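# Put a slip sheet and module in each crate

## Task

In every crate, lay exactly one thin slip sheet flat on the crate floor and stand exactly one small metal module on top of it, keeping the module the same side up as it is now. Afterwards, return every tool to the stand slot it came from, unlock it, release anything held and move the arm well away from the tools. A tool still locked to the arm counts as part of the arm.

## Robot and tools

Robot: one 7-joint arm whose last link carries a tool changer with a flat face. The tools are a 50 mm gripper (grip50), an 85 mm gripper (grip85) and a suction cup (cup). They hang in a stand, each in a fork-shaped slot, and tool_id shows which one is mounted (or none). Joint ranges in rad, base to wrist: waist ±2.792, shoulder ±2.269, upper arm roll ±2.967, elbow -1.867 to 2.688, forearm roll ±2.967, wrist pitch -1.396 to 4.538, wrist roll ±2.967.

Scene frame: origin on the table top under the base, +z up, +y to the left when facing +x. end_effector_position is the centre of the changer face, whatever tool is mounted. The face's own z axis points outward from the arm. Offsets from the face centre in mm (face x, y, z): grip50 grip point (0, -25, 180); grip85 grip point (0, 0, 173) when closed, 13 mm closer when wide open; cup rim centre (0, 0, 175). Both grippers close along the face x axis.

The row. Every motion command is a single row of 15 numbers, in this order: x, y, z, qw, qx, qy, qz, tool/lock, grip50_position, grip50_force_limit, grip50_speed, grip85_position, grip85_force_limit, grip85_speed, cup_suction. The first three are an absolute target position for the face in metres, scene frame. The next four are an absolute target orientation quaternion, w first, scene frame; repeat the quaternion you want in every row, since the reported one drifts. The last eight are scaled to -1..1. lock: positive locks, negative unlocks, 0 keeps the last command; each takes about 1 s. Gripper position: +1 fully open (50 or 85 mm); -1 closes until blocked; pads meet near -0.65 (grip50) or -0.8 (grip85). force_limit: -1 is about 20 N up to 185 N (grip50) or 235 N (grip85) at +1. speed: about 20 mm/s at -1 to 150 mm/s at +1. cup_suction above 0.01 is on, otherwise off and vented. Tool fields only act while that tool is mounted and ready.

execute_actions: actions is a list with at most one entry. An empty list just returns the state. {"rows": [...], "steps": n} plays up to 15 rows at 30 steps per second, one row per step, and repeats the final row if steps exceed rows (default 15). {"steps": n} without rows is a wait of up to 300 steps counted from the previous result. pictures (true/false) controls images. Each step the commanded pose is limited to 70 mm and 16 degrees from the measured pose. The arm keeps driving only toward that clipped pose afterwards, so check the reported pose and send the remainder. A target more than 0.6 m from the last reported position along any face axis is refused outright.

move: target is one 15-number row; speed is 0.002 to 0.5 m/s (default 0.25), turning up to twice that in rad/s. It drives the face in a straight line to that absolute pose in 0.5 to 10 s, without stopping for obstacles, and can overshoot speed near full reach. Its result adds a move: line: done, off_target, moving, held or fault, plus limits (paced = pose clipped; held = clearance check blocked steps) and the distance to target. wait: seconds 0 to 10, sends nothing new. zoom_image: camera cam_high or cam_wrist, region [x0, y0, x1, y1] in pixels, up to 504x504. finished_scene: pass the current scene number to end and grade it; irreversible, so call only once everything is placed, tools hung and the arm clear.

Result lines: pose and velocities of the face; joint positions and torques (torques are offset, noisy, nonzero in free air); plate_near, locked, unlocked, in_stand, unlock_refused; tool readings (n/a while starting up or not mounted); grip*_object_status (0 moving, 1 blocked opening, 2 blocked closing = a grip, 3 at target or pads met, which can also happen on thin items); grip*_position_measured (grip50 opening ≈ (250 - counts) x 0.202 mm; grip85: 78≈60 mm, 130≈40 mm, 180≈20 mm, 230 pads meet); cup_suction_measured (1 ≈ 75 kPa vacuum) and cup_part_present (1 from 0.50, drops below 0.45). "pose unreachable" and HELD mean the clearance check altered or withheld commands. Hand target shows where the controller is currently heading.

Tool handling: align the face on the plate within about 1 mm and 1 degree, face -y toward the fork's open side. When plate_near is 1, lock +1 and wait for locked 1; the tool then initialises (a gripper closes and reopens, dropping anything in it). To remove: lift 10-30 mm (about 20), slide at least 110 mm out along face -y, then rise. Return by the reverse path, and when in_stand is 1 keep still, send lock -1 and wait for unlocked 1. Away from the stand unlocking is refused. Fork arms sit 40-70 mm each side of slot centre along face x, extend 45 mm toward the opening, tops 18 mm under a hung plate's face; slots are 180 mm apart. Changer body: 63 mm wide; contact block 46 mm on face -y, lock motor 58 mm on face +y.

Grasping: hold position at -1 and confirm status 2. Thin items may squeeze poorly with grip85. The cup needs its full rim on a smooth flat area away from edges; it pulls the part up to 12 mm in. Release by setting down, suction off, and raising 15 mm. Unlocking the cup drops its load.

Avoid: anything leaving the table; fast or deep contacts (a target far past contact presses hard); contact forces of 200 N or a joint over its load limit (waist and shoulder 107, upper arm roll and elbow 55.6, forearm roll and wrist joints 33.9 N m), which freeze the arm for 10 s; heavy or fast loads that tear off the cup; long holds that heat motors (warning at 65 °C, brakes at 80 °C). Loose objects may occasionally be nudged by outside pushes.

Each tool is called in YAML: its name, and indented under it one key for each argument.

## Session

execute_actions:
  actions: []

Scene clock: 0.00 s of 15600.00 s.
end_effector_position=(+0.2744, -0.0539, +0.1630) locked=0 unlocked=1 plate_near=0 in_stand=0 unlock_refused=0 tool_id=none grip50_position_measured=n/a grip50_object_status=n/a grip85_position_measured=n/a grip85_object_status=n/a cup_suction_measured=n/a cup_part_present=n/a end_effector_quat_wxyz=(+0.464, +0.761, +0.239, -0.385) end_effector_velocity=(-0.000, -0.000, +0.000) end_effector_angular_velocity=(-0.000, -0.000, -0.000)
Joint positions: [ 0.363 -0.732  0.049  2.516 -0.798  0.334  0.688]
Joint velocities: [ 0.  0. -0.  0.  0. -0.  0.]
Joint torques (N m, as the joint torque sensors report them, + toward a larger angle): no reading
Hand target: +0.274, -0.054, +0.163; +0.464, +0.761, +0.239, -0.385

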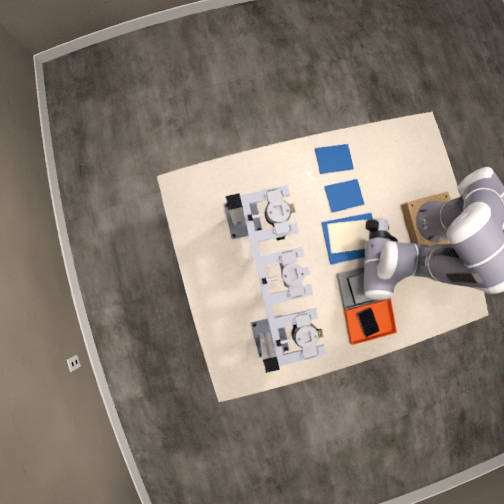

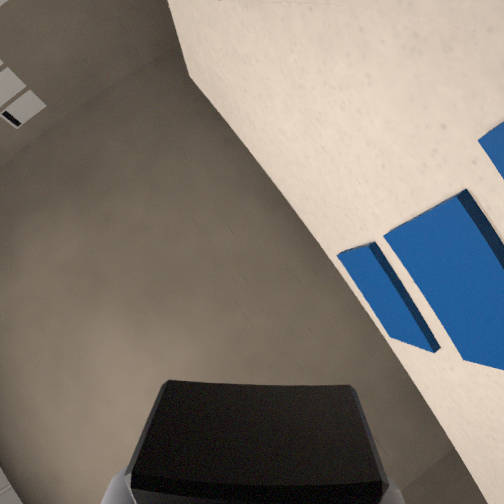

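move:
  target: [0.4,0,0.5,0,0.7071,0.7071,0,0,1,0,0,1,0,0,0]

zoom_image:
  camera: "cam_high"
  region: [200, 120, 480, 400]

Scene clock: 8.00 s of 15600.00 s.
end_effector_position=(+0.3983, -0.0004, +0.5014) locked=0 unlocked=1 plate_near=0 in_stand=0 unlock_refused=0 tool_id=none grip50_position_measured=n/a grip50_object_status=n/a grip85_position_measured=n/a grip85_object_status=n/a cup_suction_measured=n/a cup_part_present=n/a end_effector_quat_wxyz=(-0.000, +0.707, +0.707, -0.000) end_effector_velocity=(+0.000, -0.000, +0.000) end_effector_angular_velocity=(-0.001, -0.000, +0.001)
Joint positions: [ 0.297  0.294 -0.022  2.298 -0.009  0.444 -1.272]
Joint velocities: [ 0.    -0.    -0.     0.    -0.001 -0.    -0.   ]
Joint torques (N m, as the joint torque sensors report them, + toward a larger angle): [ -1.    18.58   0.64 -28.91  -4.07   3.24   1.13]
Hand target: +0.398, -0.000, +0.501; -0.000, +0.708, +0.707, -0.000
Off the commanded pose: 0.002 m, 0 deg.
move: done

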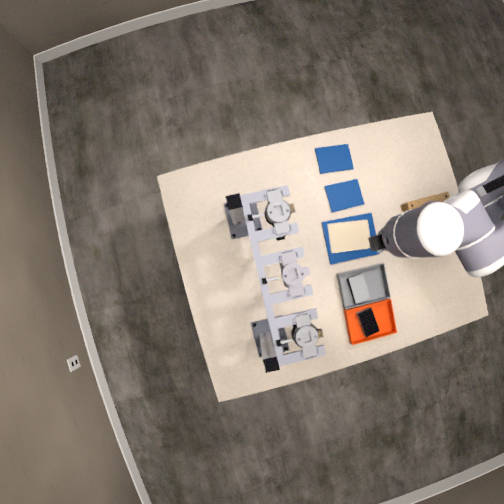

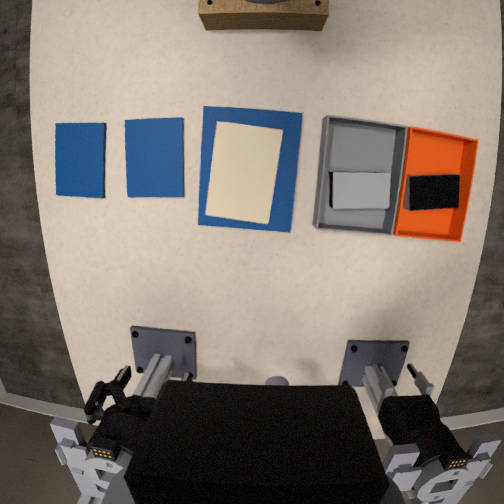

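Region (200, 120, 480, 400) of cam_high's 504x504 image, scaled by 1.800, with more detail than that image has.

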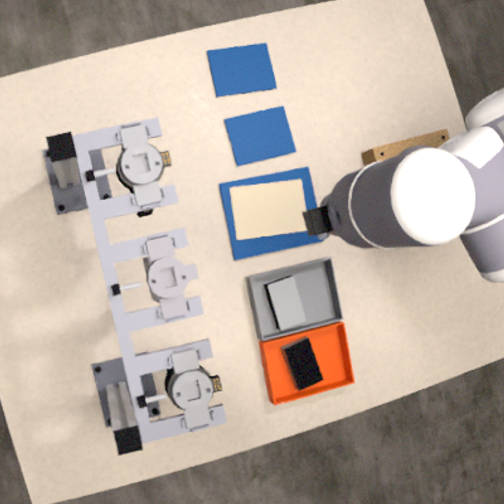

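move:
  target: [0.6,0,0.5,0,0.7071,0.7071,0,0,1,0,0,1,0,0,0]

Scene clock: 12.07 s of 15600.00 s.
end_effector_position=(+0.6001, +0.0005, +0.5007) locked=0 unlocked=1 plate_near=0 in_stand=0 unlock_refused=0 tool_id=none grip50_position_measured=n/a grip50_object_status=n/a grip85_position_measured=n/a grip85_object_status=n/a cup_suction_measured=n/a cup_part_present=n/a end_effector_quat_wxyz=(+0.000, +0.707, +0.707, -0.000) end_effector_velocity=(-0.000, -0.000, +0.000) end_effector_angular_velocity=(+0.000, -0.001, +0.001)
Joint positions: [ 0.328 -0.218 -0.172  1.771  0.039  0.427 -1.408]
Joint velocities: [-0.     0.001 -0.     0.001  0.     0.001 -0.001]
Joint torques (N m, as the joint torque sensors report them, + toward a larger angle): [ -1.46  44.76  -0.84 -29.34  -3.95   3.47  -0.1 ]
Hand target: +0.600, +0.000, +0.501; +0.000, +0.707, +0.707, -0.000
Off the commanded pose: 0.001 m, 0 deg.
move: done

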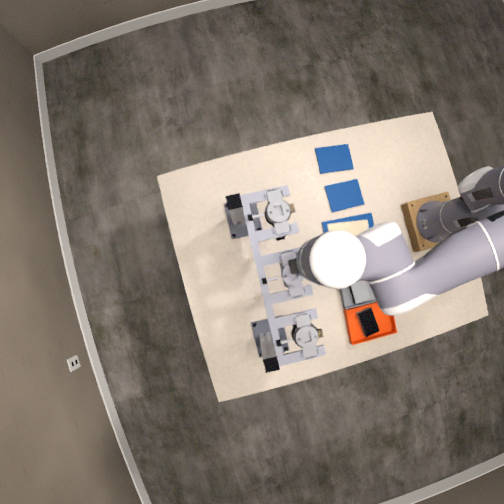

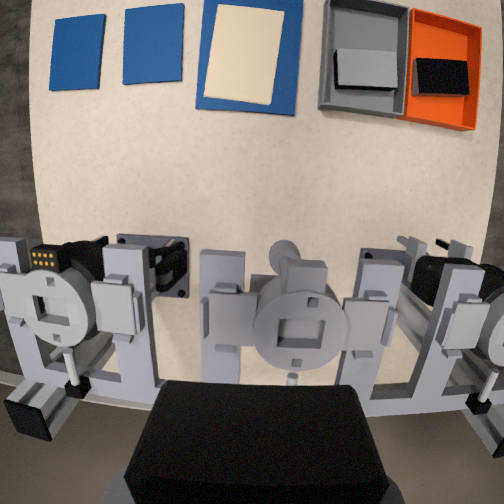

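move:
  target: [0.66,0.03,0.5,0,0.7071,0.7071,0,0,1,0,0,1,0,0,0]

move:
  target: [0.66,0.03,0.42,0,0.7071,0.7071,0,0,1,0,0,1,0,0,0]
  speed: 0.1

Scene clock: 19.27 s of 15600.00 s.
end_effector_position=(+0.6600, +0.0304, +0.5003) locked=0 unlocked=1 plate_near=0 in_stand=0 unlock_refused=0 tool_id=none grip50_position_measured=n/a grip50_object_status=n/a grip85_position_measured=n/a grip85_object_status=n/a cup_suction_measured=n/a cup_part_present=n/a end_effector_quat_wxyz=(+0.000, +0.707, +0.707, +0.000) end_effector_velocity=(-0.000, -0.000, +0.001) end_effector_angular_velocity=(-0.001, -0.000, +0.001)
Joint positions: [ 0.347 -0.37  -0.179  1.561  0.067  0.366 -1.397]
Joint velocities: [ 0.     0.001  0.     0.    -0.001 -0.    -0.001]
Joint torques (N m, as the joint torque sensors report them, + toward a larger angle): [ -1.32  51.67  -2.92 -28.75  -4.02   3.39   0.7 ]
Hand target: +0.660, +0.030, +0.500; +0.000, +0.707, +0.707, -0.000
Off the commanded pose: 0.000 m, 0 deg.
move: done

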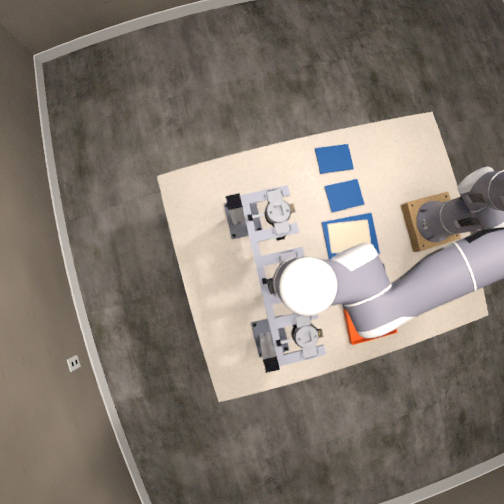

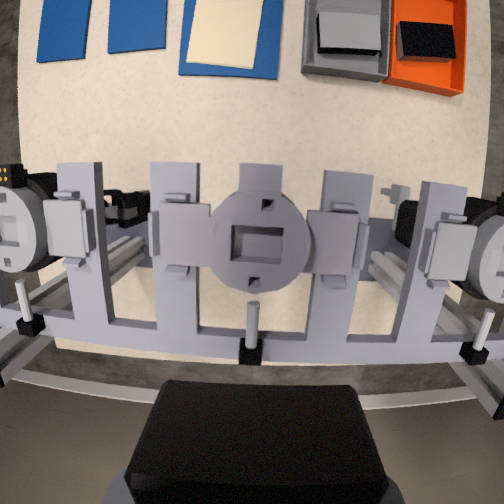

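Scene clock: 20.37 s of 15600.00 s.
end_effector_position=(+0.6603, +0.0302, +0.4198) locked=0 unlocked=1 plate_near=0 in_stand=0 unlock_refused=0 tool_id=none grip50_position_measured=n/a grip50_object_status=n/a grip85_position_measured=n/a grip85_object_status=n/a cup_suction_measured=n/a cup_part_present=n/a end_effector_quat_wxyz=(-0.000, +0.707, +0.707, -0.000) end_effector_velocity=(+0.000, -0.000, +0.000) end_effector_angular_velocity=(-0.001, -0.000, +0.001)
Joint positions: [ 0.345 -0.456 -0.174  1.658  0.088  0.547 -1.409]
Joint velocities: [-0.     0.     0.     0.    -0.001 -0.     0.   ]
Joint torques (N m, as the joint torque sensors report them, + toward a larger angle): [ -0.77  53.66  -2.13 -29.34  -3.85   3.57  -0.42]
Hand target: +0.660, +0.030, +0.420; -0.000, +0.707, +0.707, +0.000
Off the commanded pose: 0.000 m, 0 deg.
move: done

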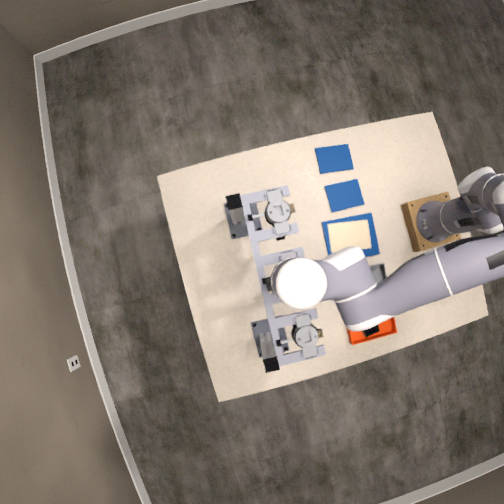

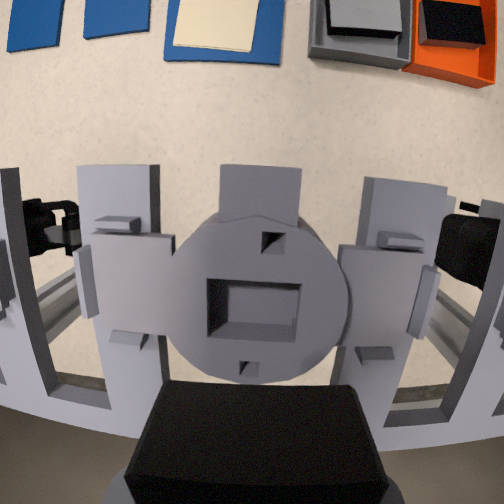

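move:
  target: [0.62,0.03,0.43,0,1,0,0,0,1,0,0,1,0,0,0]
  speed: 0.4

move:
  target: [0.592,0.03,0.42,0,0.7071,-0.7071,0,0,1,0,0,1,0,0,0]
  speed: 0.4

Scene clock: 30.03 s of 15600.00 s.
end_effector_position=(+0.6200, +0.0300, +0.4297) locked=0 unlocked=1 plate_near=0 in_stand=0 unlock_refused=0 tool_id=none grip50_position_measured=n/a grip50_object_status=n/a grip85_position_measured=n/a grip85_object_status=n/a cup_suction_measured=n/a cup_part_present=n/a end_effector_quat_wxyz=(-0.000, +1.000, -0.000, -0.000) end_effector_velocity=(+0.000, -0.000, +0.000) end_effector_angular_velocity=(-0.001, -0.000, +0.001)
Joint positions: [ 0.575 -0.351 -0.416  1.805  0.165  0.563  0.113]
Joint velocities: [ 0.     0.    -0.    -0.    -0.002 -0.    -0.   ]
Joint torques (N m, as the joint torque sensors report them, + toward a larger angle): [ -2.07  45.99  -4.23 -26.78  -4.14   3.85  -0.65]
Hand target: +0.620, +0.030, +0.430; -0.000, +1.000, +0.000, -0.000
Off the commanded pose: 0.000 m, 0 deg.
move: done

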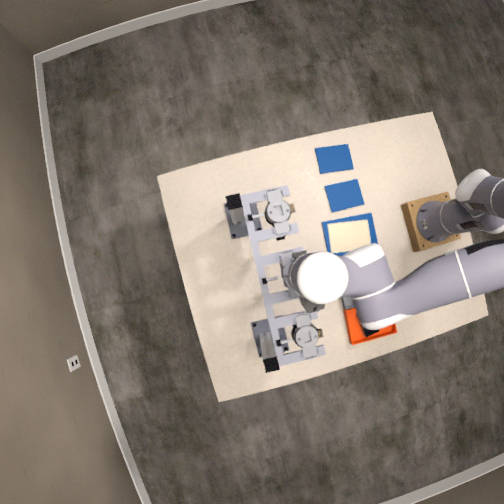

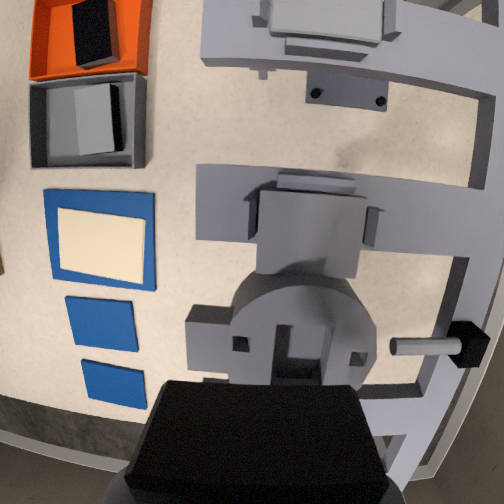

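Scene clock: 32.37 s of 15600.00 s.
end_effector_position=(+0.5921, +0.0301, +0.4196) locked=0 unlocked=1 plate_near=0 in_stand=0 unlock_refused=0 tool_id=none grip50_position_measured=n/a grip50_object_status=n/a grip85_position_measured=n/a grip85_object_status=n/a cup_suction_measured=n/a cup_part_present=n/a end_effector_quat_wxyz=(-0.000, +0.707, -0.707, -0.000) end_effector_velocity=(+0.000, -0.000, -0.000) end_effector_angular_velocity=(-0.000, -0.000, -0.000)
Joint positions: [ 0.811 -0.318 -0.665  1.92   0.235  0.602  1.628]
Joint velocities: [-0. -0.  0.  0. -0.  0.  0.]
Joint torques (N m, as the joint torque sensors report them, + toward a larger angle): [ -1.38  39.38  -6.55 -25.42  -3.89   3.83  -0.56]
Hand target: +0.592, +0.030, +0.420; -0.000, +0.707, -0.707, -0.000
Off the commanded pose: 0.000 m, 0 deg.
move: done

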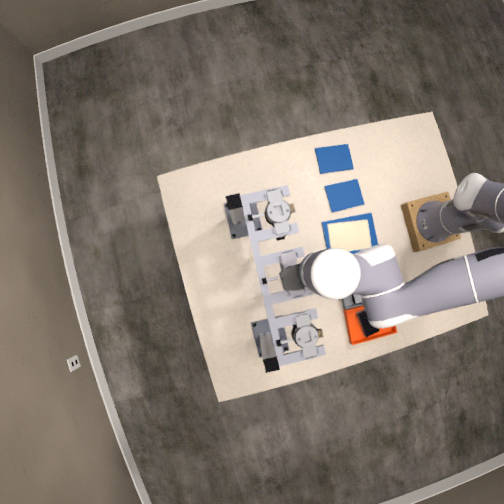

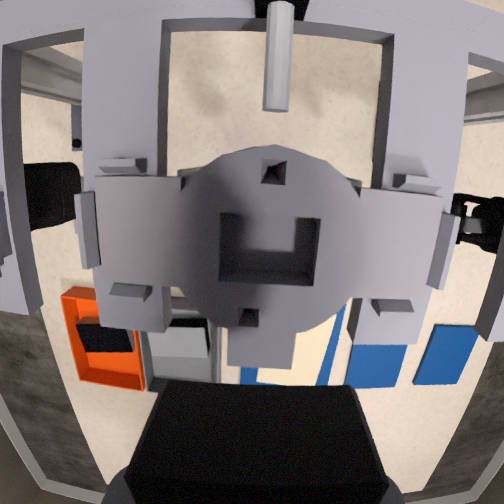

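move:
  target: [0.62,0.03,0.42,0,1,0,0,0,1,0,0,1,0,0,0]
  speed: 0.4

move:
  target: [0.6365,0.0285,0.36,0,0.7278,0.6858,0,0,1,0,0,1,0,0,0]
  speed: 0.4

Scene clock: 39.60 s of 15600.00 s.
end_effector_position=(+0.6200, +0.0299, +0.4204) locked=0 unlocked=1 plate_near=0 in_stand=0 unlock_refused=0 tool_id=none grip50_position_measured=n/a grip50_object_status=n/a grip85_position_measured=n/a grip85_object_status=n/a cup_suction_measured=n/a cup_part_present=n/a end_effector_quat_wxyz=(+0.000, +1.000, +0.000, +0.000) end_effector_velocity=(+0.000, +0.000, +0.000) end_effector_angular_velocity=(+0.000, -0.000, +0.000)
Joint positions: [ 0.569 -0.365 -0.408  1.813  0.168  0.586  0.11 ]
Joint velocities: [-0.  0.  0. -0. -0.  0. -0.]
Joint torques (N m, as the joint torque sensors report them, + toward a larger angle): [  0.47  45.98  -4.8  -28.61  -3.38   2.86   0.67]
Hand target: +0.620, +0.030, +0.420; +0.000, +1.000, -0.000, +0.000
Off the commanded pose: 0.000 m, 0 deg.
move: done

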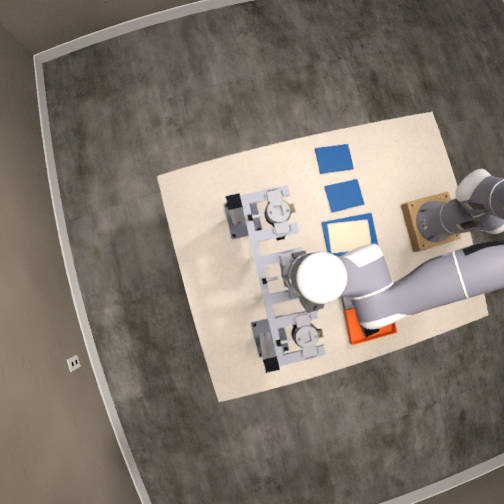

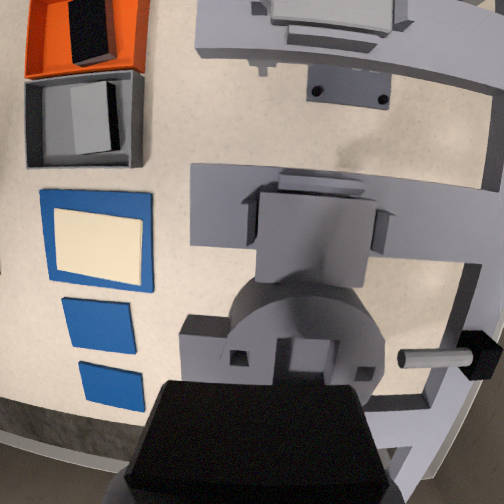

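Scene clock: 51.73 s of 15600.00 s.
end_effector_position=(+0.6405, +0.0292, +0.3731) locked=0 unlocked=1 plate_near=0 in_stand=0 unlock_refused=0 tool_id=none grip50_position_measured=n/a grip50_object_status=n/a grip85_position_measured=n/a grip85_object_status=n/a cup_suction_measured=n/a cup_part_present=n/a end_effector_quat_wxyz=(+0.006, +0.728, +0.686, +0.009) end_effector_velocity=(+0.000, -0.000, +0.000) end_effector_angular_velocity=(-0.001, +0.000, +0.001)
Joint positions: [ 0.334 -0.475 -0.147  1.779  0.084  0.712 -1.344]
Joint velocities: [ 0.    -0.     0.     0.    -0.002 -0.     0.   ]
Joint torques (N m, as the joint torque sensors report them, + toward a larger angle): [  0.61  37.72  -2.33 -24.12  -2.81   4.46   1.7 ]
Hand target: +0.640, +0.029, +0.372; +0.006, +0.728, +0.685, +0.009
Off the commanded pose: 0.014 m, 1 deg.
FORCE FAULT: contact force on the arm reached its limit, and the arm stopped for 10 seconds. The contact can be on any part of the arm, not only on its tool. The arm's remaining commands of this call were not run. The arm holds still and accepts commands again. Move the arm away from the contact; if what it grips holds it there, let go first. Pushing or pulling that hard again can fault the arm again.
move: fault

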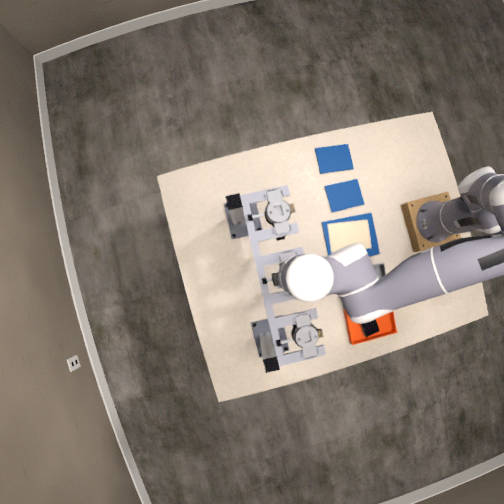

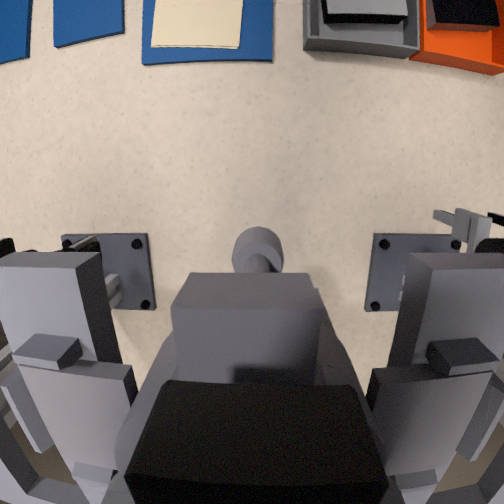

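Oops: plate higher than estimated.

move:
  target: [0.6365,0.0285,0.395,0,0.7278,0.6858,0,0,1,0,0,1,0,0,0]
  speed: 0.03

Scene clock: 54.57 s of 15600.00 s.
end_effector_position=(+0.6364, +0.0284, +0.3951) locked=0 unlocked=1 plate_near=0 in_stand=0 unlock_refused=0 tool_id=none grip50_position_measured=n/a grip50_object_status=n/a grip85_position_measured=n/a grip85_object_status=n/a cup_suction_measured=n/a cup_part_present=n/a end_effector_quat_wxyz=(+0.000, +0.728, +0.686, +0.000) end_effector_velocity=(-0.000, +0.000, -0.000) end_effector_angular_velocity=(+0.000, +0.000, +0.001)
Joint positions: [ 0.334 -0.437 -0.148  1.764  0.076  0.636 -1.339]
Joint velocities: [ 0.    -0.     0.     0.     0.     0.    -0.001]
Joint torques (N m, as the joint torque sensors report them, + toward a larger angle): [  0.1   50.39  -2.4  -27.08  -3.61   3.08   1.17]
Hand target: +0.636, +0.028, +0.395; +0.000, +0.728, +0.686, -0.000
Off the commanded pose: 0.000 m, 0 deg.
move: done

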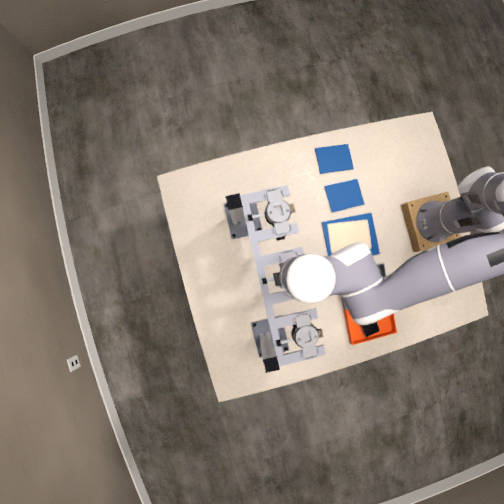

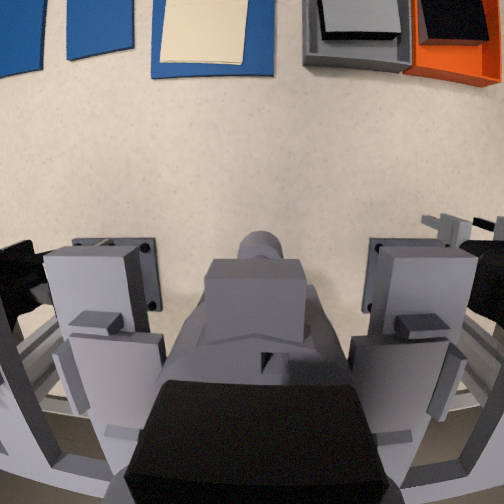

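move:
  target: [0.6365,0.0278,0.372,0,0.7278,0.6858,0,0,1,0,0,1,0,0,0]
  speed: 0.008

Scene clock: 60.40 s of 15600.00 s.
end_effector_position=(+0.6367, +0.0279, +0.3721) locked=0 unlocked=1 plate_near=0 in_stand=0 unlock_refused=0 tool_id=none grip50_position_measured=n/a grip50_object_status=n/a grip85_position_measured=n/a grip85_object_status=n/a cup_suction_measured=n/a cup_part_present=n/a end_effector_quat_wxyz=(+0.000, +0.728, +0.686, -0.000) end_effector_velocity=(+0.000, -0.000, +0.000) end_effector_angular_velocity=(-0.001, -0.000, +0.002)
Joint positions: [ 0.333 -0.472 -0.148  1.779  0.084  0.686 -1.344]
Joint velocities: [-0.    -0.     0.     0.    -0.001  0.    -0.001]
Joint torques (N m, as the joint torque sensors report them, + toward a larger angle): [ -1.44  51.84  -0.96 -25.18  -3.18   3.58  -0.58]
Hand target: +0.637, +0.028, +0.372; -0.000, +0.728, +0.686, +0.000
Off the commanded pose: 0.000 m, 0 deg.
move: done

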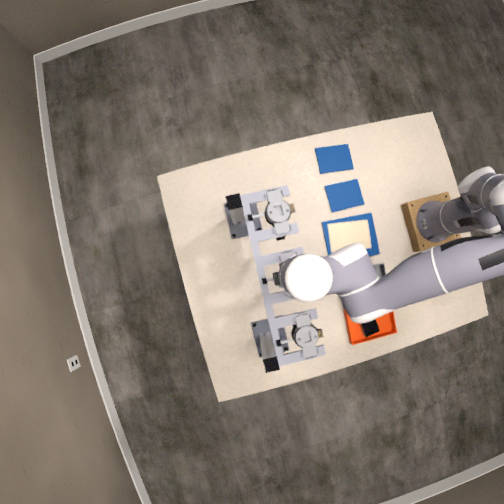

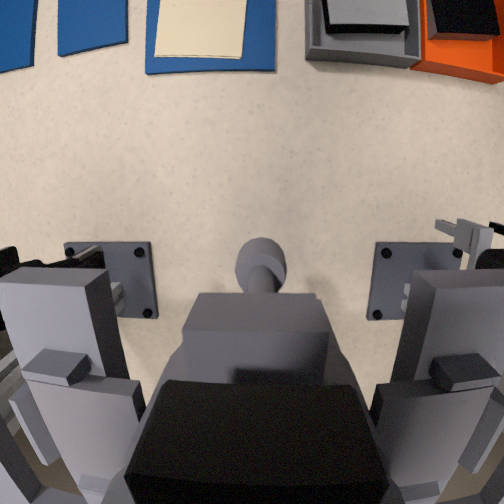

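move:
  target: [0.6365,0.0278,0.366,0,0.7278,0.6858,0,0,1,0,0,1,0,0,0]
  speed: 0.005

Scene clock: 63.40 s of 15600.00 s.
end_effector_position=(+0.6368, +0.0279, +0.3663) locked=0 unlocked=1 plate_near=0 in_stand=1 unlock_refused=0 tool_id=none grip50_position_measured=n/a grip50_object_status=n/a grip85_position_measured=n/a grip85_object_status=n/a cup_suction_measured=n/a cup_part_present=n/a end_effector_quat_wxyz=(+0.000, +0.728, +0.686, +0.000) end_effector_velocity=(+0.000, -0.000, +0.000) end_effector_angular_velocity=(-0.000, -0.000, +0.000)
Joint positions: [ 0.333 -0.482 -0.147  1.782  0.086  0.699 -1.346]
Joint velocities: [-0.  0.  0.  0. -0.  0. -0.]
Joint torques (N m, as the joint torque sensors report them, + toward a larger angle): [ -1.94  50.55  -0.82 -24.06  -2.68   3.34  -0.43]
Hand target: +0.637, +0.028, +0.366; -0.000, +0.728, +0.686, +0.000
Off the commanded pose: 0.000 m, 0 deg.
move: done

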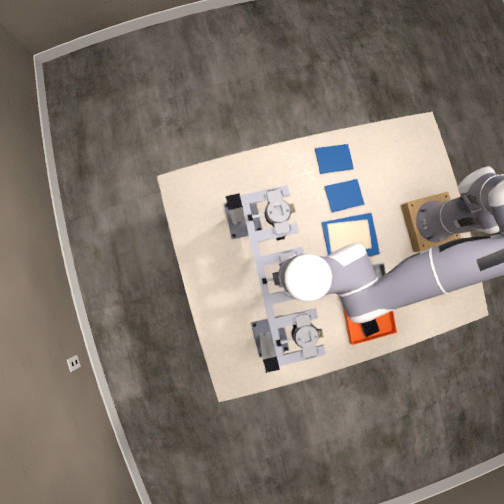

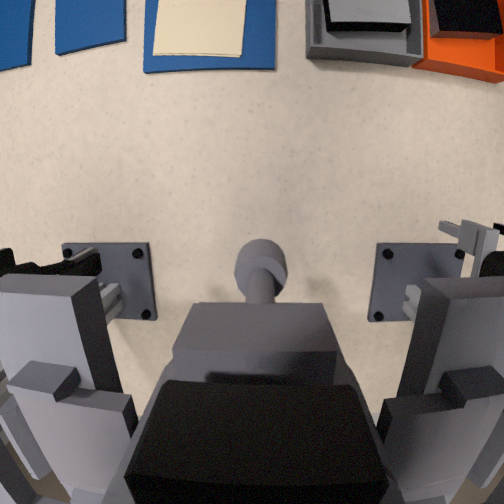

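move:
  target: [0.637,0.027,0.361,0,0.7278,0.6858,0,0,1,0,0,1,0,0,0]
  speed: 0.005

Scene clock: 66.90 s of 15600.00 s.
end_effector_position=(+0.6373, +0.0276, +0.3641) locked=0 unlocked=1 plate_near=1 in_stand=1 unlock_refused=0 tool_id=none grip50_position_measured=n/a grip50_object_status=n/a grip85_position_measured=n/a grip85_object_status=n/a cup_suction_measured=n/a cup_part_present=n/a end_effector_quat_wxyz=(+0.001, +0.727, +0.687, +0.002) end_effector_velocity=(-0.000, +0.000, -0.000) end_effector_angular_velocity=(+0.000, +0.000, -0.001)
Joint positions: [ 0.331 -0.486 -0.146  1.783  0.087  0.707 -1.35 ]
Joint velocities: [-0. -0.  0. -0.  0.  0.  0.]
Joint torques (N m, as the joint torque sensors report them, + toward a larger angle): [ -4.7   19.97  -3.4  -23.15  -1.13   6.64   1.47]
Hand target: +0.637, +0.027, +0.361; +0.000, +0.728, +0.686, -0.000
Off the commanded pose: 0.003 m, 0 deg.
move: done

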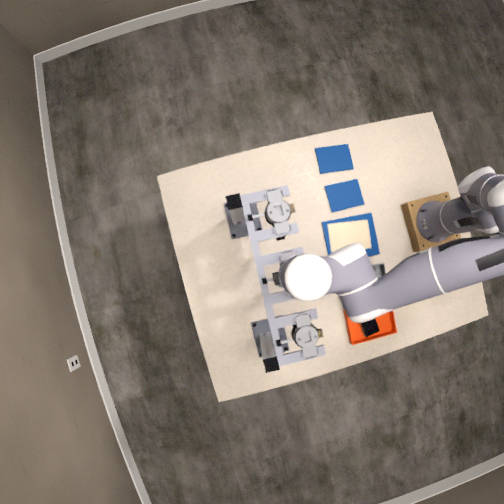

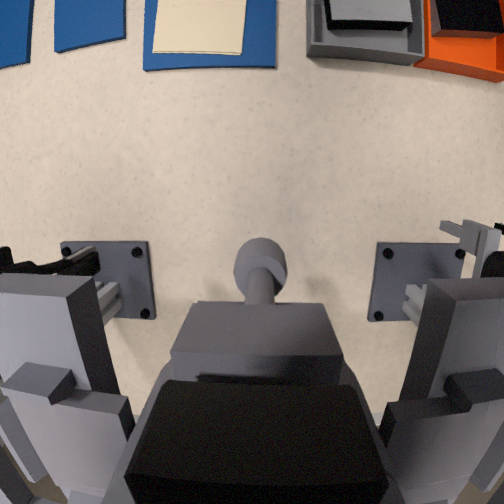

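move:
  target: [0.6372,0.0276,0.3638,0,0.7278,0.6858,0,1,1,0,0,1,0,0,0]
  speed: 0.005

execute_actions:
  actions:
    - {"steps":30}
  pictures: false

move:
  target: [0.6372,0.0276,0.384,0,0.7278,0.6858,0,1,1,0,0,1,0,0,0]
  speed: 0.03

move:
  target: [0.507,0.0353,0.384,0,0.7278,0.6858,0,1,1,0,0,1,0,0,0]
  speed: 0.08

move:
  target: [0.42,0.22,0.384,0,0.7071,0.7071,0,1,1,0,0,1,0,0,0]

Scene clock: 72.57 s of 15600.00 s.
end_effector_position=(+0.6369, +0.0279, +0.3642) locked=0 unlocked=0 plate_near=1 in_stand=1 unlock_refused=0 tool_id=none grip50_position_measured=n/a grip50_object_status=n/a grip85_position_measured=n/a grip85_object_status=n/a cup_suction_measured=n/a cup_part_present=n/a end_effector_quat_wxyz=(-0.000, +0.727, +0.686, -0.000) end_effector_velocity=(-0.001, +0.001, -0.001) end_effector_angular_velocity=(+0.006, +0.003, -0.005)
Joint positions: [ 0.332 -0.486 -0.146  1.782  0.087  0.702 -1.348]
Joint velocities: [ 0.001  0.001  0.     0.001  0.009 -0.001 -0.   ]
Joint torques (N m, as the joint torque sensors report them, + toward a larger angle): [ -2.11  45.89  -3.56 -28.07  -4.     4.71   1.99]
Hand target: +0.637, +0.028, +0.364; -0.000, +0.728, +0.686, -0.000
Off the commanded pose: 0.001 m, 0 deg.
move: done

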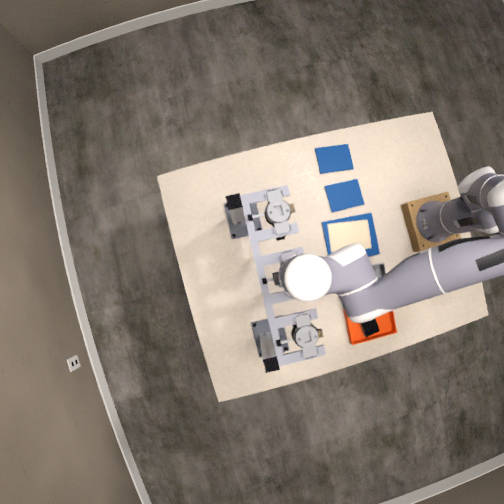

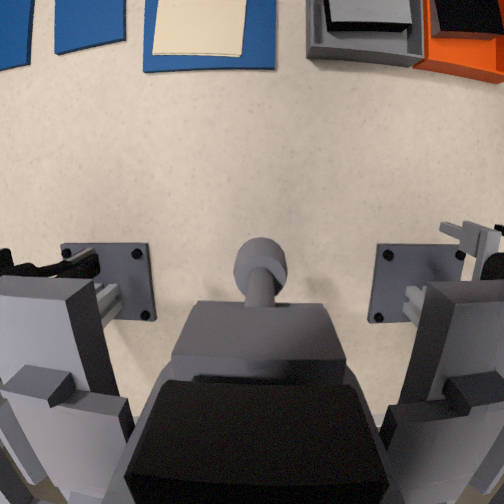

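Scene clock: 73.57 s of 15600.00 s.
end_effector_position=(+0.6369, +0.0279, +0.3643) locked=1 unlocked=0 plate_near=1 in_stand=1 unlock_refused=0 tool_id=cup grip50_position_measured=n/a grip50_object_status=n/a grip85_position_measured=n/a grip85_object_status=n/a cup_suction_measured=n/a cup_part_present=n/a end_effector_quat_wxyz=(-0.000, +0.727, +0.686, +0.000) end_effector_velocity=(-0.000, -0.000, -0.000) end_effector_angular_velocity=(+0.000, +0.001, -0.000)
Joint positions: [ 0.332 -0.485 -0.146  1.782  0.087  0.702 -1.348]
Joint velocities: [-0.     0.    -0.    -0.     0.    -0.001 -0.   ]
Joint torques (N m, as the joint torque sensors report them, + toward a larger angle): [ -1.4   49.66  -4.23 -30.56  -4.25   5.7    2.09]
Hand target: +0.637, +0.028, +0.364; -0.000, +0.728, +0.686, -0.000
Off the commanded pose: 0.001 m, 0 deg.
Steps of this call (steps 1 to 30: nothing new was sent). Readings (end_effector_position | what the end effector reports):
1: (+0.6369, +0.0279, +0.3642) | locked=0 unlocked=0 plate_near=1 in_stand=1 unlock_refused=0 tool_id=none grip50_position_measured=n/a grip50_object_status=n/a grip85_position_measured=n/a grip85_object_status=n/a cup_suction_measured=n/a cup_part_present=n/a
2: (+0.6369, +0.0279, +0.3642) | locked=0 unlocked=0 plate_near=1 in_stand=1 unlock_refused=0 tool_id=none grip50_position_measured=n/a grip50_object_status=n/a grip85_position_measured=n/a grip85_object_status=n/a cup_suction_measured=n/a cup_part_present=n/a
4: (+0.6369, +0.0279, +0.3643) | locked=1 unlocked=0 plate_near=1 in_stand=1 unlock_refused=0 tool_id=cup grip50_position_measured=n/a grip50_object_status=n/a grip85_position_measured=n/a grip85_object_status=n/a cup_suction_measured=n/a cup_part_present=n/a
8: (+0.6369, +0.0279, +0.3643) | locked=1 unlocked=0 plate_near=1 in_stand=1 unlock_refused=0 tool_id=cup grip50_position_measured=n/a grip50_object_status=n/a grip85_position_measured=n/a grip85_object_status=n/a cup_suction_measured=n/a cup_part_present=n/a
30: the state above

Scene clock: 74.47 s of 15600.00 s.
end_effector_position=(+0.6371, +0.0275, +0.3841) locked=1 unlocked=0 plate_near=1 in_stand=0 unlock_refused=0 tool_id=cup grip50_position_measured=n/a grip50_object_status=n/a grip85_position_measured=n/a grip85_object_status=n/a cup_suction_measured=0.01 cup_part_present=0 end_effector_quat_wxyz=(+0.000, +0.728, +0.686, +0.000) end_effector_velocity=(+0.000, -0.000, -0.000) end_effector_angular_velocity=(-0.000, +0.000, -0.000)
Joint positions: [ 0.332 -0.455 -0.148  1.769  0.08   0.659 -1.343]
Joint velocities: [-0.    -0.     0.     0.    -0.     0.     0.001]
Joint torques (N m, as the joint torque sensors report them, + toward a larger angle): [  0.29  56.07  -2.95 -30.17  -4.35   4.02   1.  ]
Hand target: +0.637, +0.028, +0.384; +0.000, +0.728, +0.686, -0.000
Off the commanded pose: 0.000 m, 0 deg.
move: done

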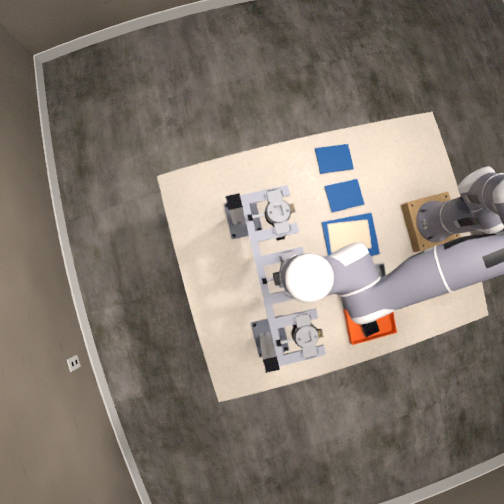

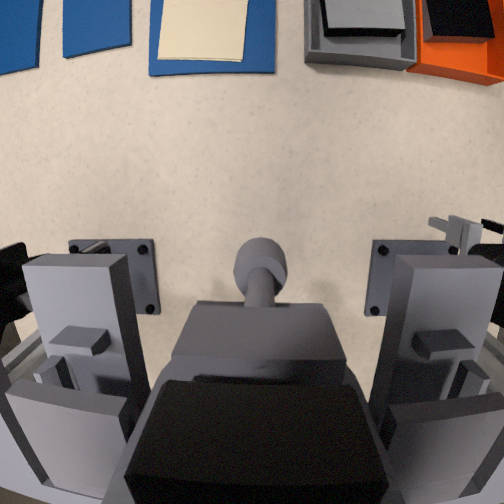

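Scene clock: 76.37 s of 15600.00 s.
end_effector_position=(+0.5069, +0.0350, +0.3834) locked=1 unlocked=0 plate_near=1 in_stand=0 unlock_refused=0 tool_id=cup grip50_position_measured=n/a grip50_object_status=n/a grip85_position_measured=n/a grip85_object_status=n/a cup_suction_measured=0.01 cup_part_present=0 end_effector_quat_wxyz=(-0.000, +0.728, +0.686, +0.000) end_effector_velocity=(-0.000, -0.000, -0.000) end_effector_angular_velocity=(-0.001, +0.001, +0.001)
Joint positions: [ 0.387 -0.179 -0.113  2.184  0.026  0.803 -1.236]
Joint velocities: [-0.    -0.001  0.     0.    -0.001 -0.    -0.   ]
Joint torques (N m, as the joint torque sensors report them, + toward a larger angle): [ -0.76  40.75  -0.86 -28.32  -4.08   4.15   0.99]
Hand target: +0.507, +0.035, +0.383; -0.000, +0.728, +0.686, +0.000
Off the commanded pose: 0.001 m, 0 deg.
move: done

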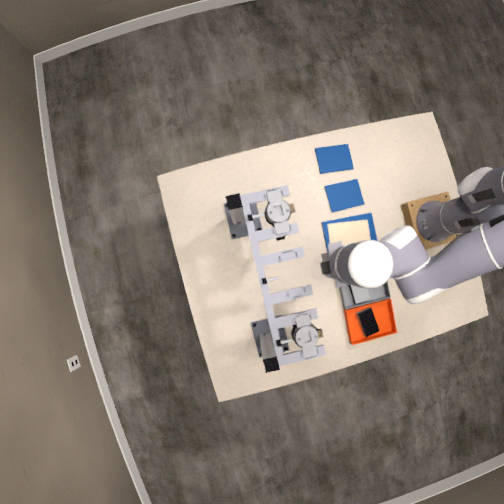

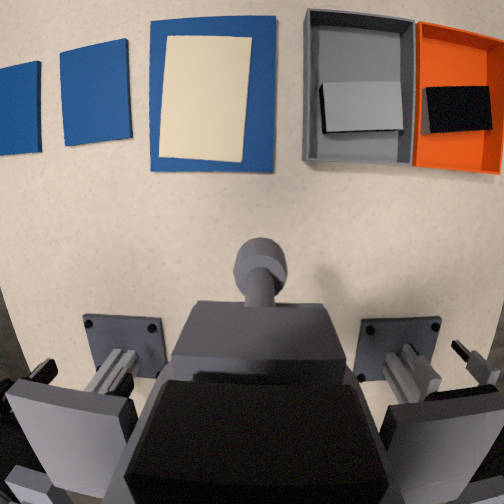

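Scene clock: 77.53 s of 15600.00 s.
end_effector_position=(+0.4195, +0.2203, +0.3840) locked=1 unlocked=0 plate_near=1 in_stand=0 unlock_refused=0 tool_id=cup grip50_position_measured=n/a grip50_object_status=n/a grip85_position_measured=n/a grip85_object_status=n/a cup_suction_measured=0.01 cup_part_present=0 end_effector_quat_wxyz=(-0.000, +0.707, +0.707, +0.000) end_effector_velocity=(+0.000, -0.000, -0.000) end_effector_angular_velocity=(-0.000, +0.000, -0.001)
Joint positions: [ 0.635 -0.126  0.078  2.26  -0.024  0.825 -0.823]
Joint velocities: [-0.001 -0.     0.     0.     0.    -0.    -0.   ]
Joint torques (N m, as the joint torque sensors report them, + toward a larger angle): [ -1.36  36.98  -0.41 -26.61  -3.5    4.1   -0.71]
Hand target: +0.419, +0.220, +0.384; -0.001, +0.707, +0.707, +0.000
Off the commanded pose: 0.001 m, 0 deg.
move: done

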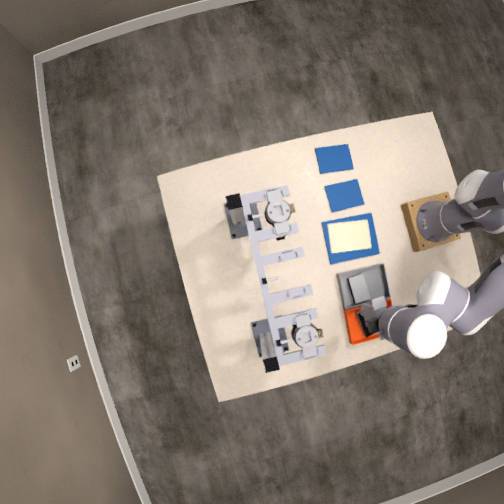

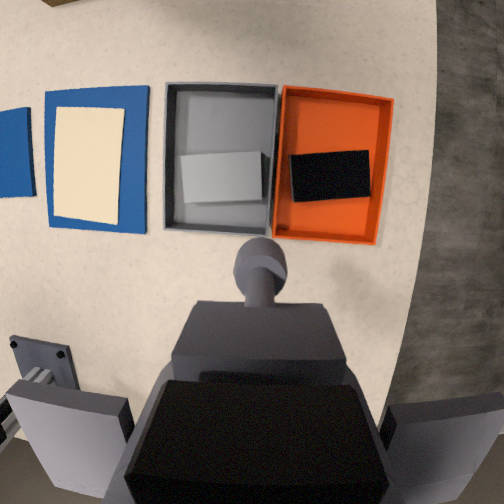

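zoom_image:
  camera: "cam_wrist"
  region: [150, 70, 410, 260]

Region (150, 70, 410, 260) of cam_wrist's 504x504 image, scaled by 1.938, with more detail than that image has; it fills the top 368 rows of this view, and the rest is white.

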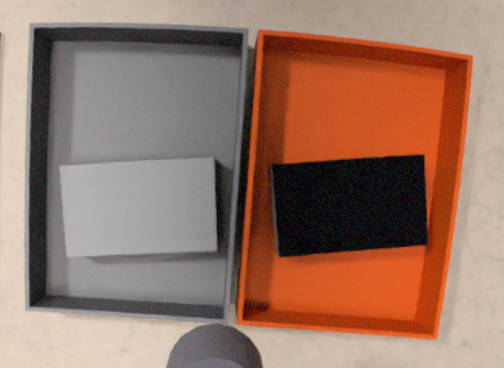

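move:
  target: [0.364,0.305,0.27,0,0.7071,0.7071,0,1,1,0,0,1,0,0,0]
  speed: 0.15

Scene clock: 83.57 s of 15600.00 s.
end_effector_position=(+0.3639, +0.3055, +0.2697) locked=1 unlocked=0 plate_near=1 in_stand=0 unlock_refused=0 tool_id=cup grip50_position_measured=n/a grip50_object_status=n/a grip85_position_measured=n/a grip85_object_status=n/a cup_suction_measured=0.01 cup_part_present=0 end_effector_quat_wxyz=(-0.000, +0.707, +0.707, +0.000) end_effector_velocity=(+0.000, +0.000, +0.001) end_effector_angular_velocity=(+0.001, -0.001, +0.001)
Joint positions: [ 0.812 -0.417  0.096  2.327 -0.122  1.177 -0.541]
Joint velocities: [-0.     0.001 -0.    -0.    -0.001 -0.    -0.   ]
Joint torques (N m, as the joint torque sensors report them, + toward a larger angle): [ -1.47  44.29   0.87 -19.37  -1.89   4.11   0.33]
Hand target: +0.364, +0.305, +0.270; -0.000, +0.707, +0.707, +0.000
Off the commanded pose: 0.001 m, 0 deg.
move: done

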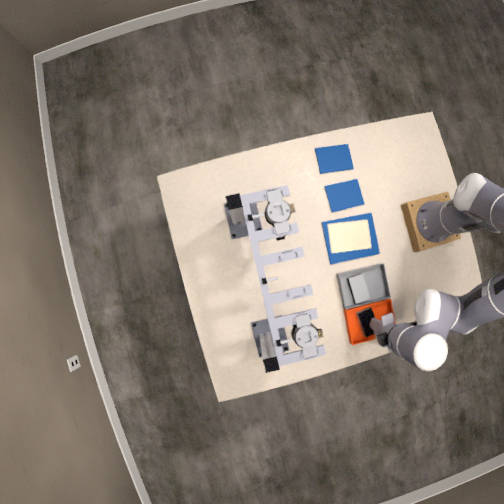

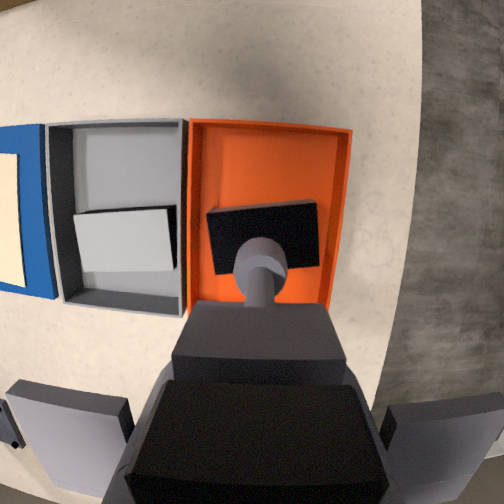

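move:
  target: [0.364,0.309,0.225,0,0.7071,0.7071,0,1,1,0,0,1,0,0,1]
  speed: 0.03

Scene clock: 87.40 s of 15600.00 s.
end_effector_position=(+0.3640, +0.3090, +0.2248) locked=1 unlocked=0 plate_near=1 in_stand=0 unlock_refused=0 tool_id=cup grip50_position_measured=n/a grip50_object_status=n/a grip85_position_measured=n/a grip85_object_status=n/a cup_suction_measured=0.01 cup_part_present=0 end_effector_quat_wxyz=(-0.000, +0.707, +0.707, -0.000) end_effector_velocity=(+0.000, +0.000, +0.000) end_effector_angular_velocity=(+0.001, -0.000, +0.000)
Joint positions: [ 0.845 -0.545  0.057  2.325 -0.146  1.303 -0.52 ]
Joint velocities: [ 0.     0.001 -0.    -0.     0.001  0.    -0.001]
Joint torques (N m, as the joint torque sensors report them, + toward a larger angle): [  0.31  46.64   0.54 -16.09  -1.4    4.37   0.96]
Hand target: +0.364, +0.309, +0.225; -0.000, +0.707, +0.707, -0.000
Off the commanded pose: 0.000 m, 0 deg.
move: done

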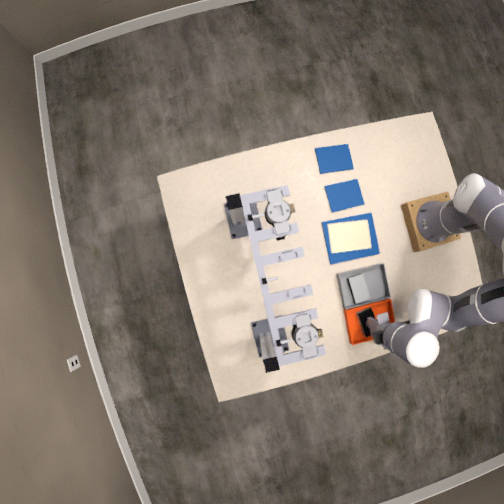

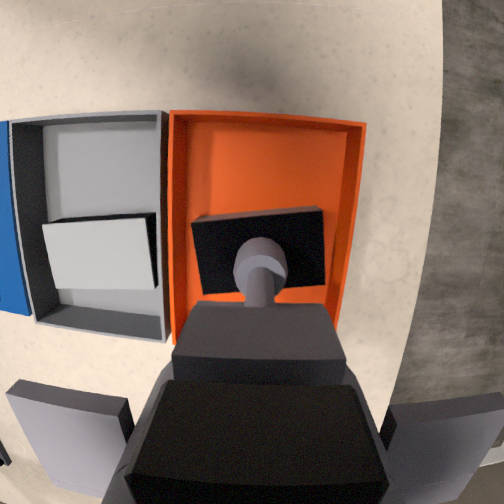

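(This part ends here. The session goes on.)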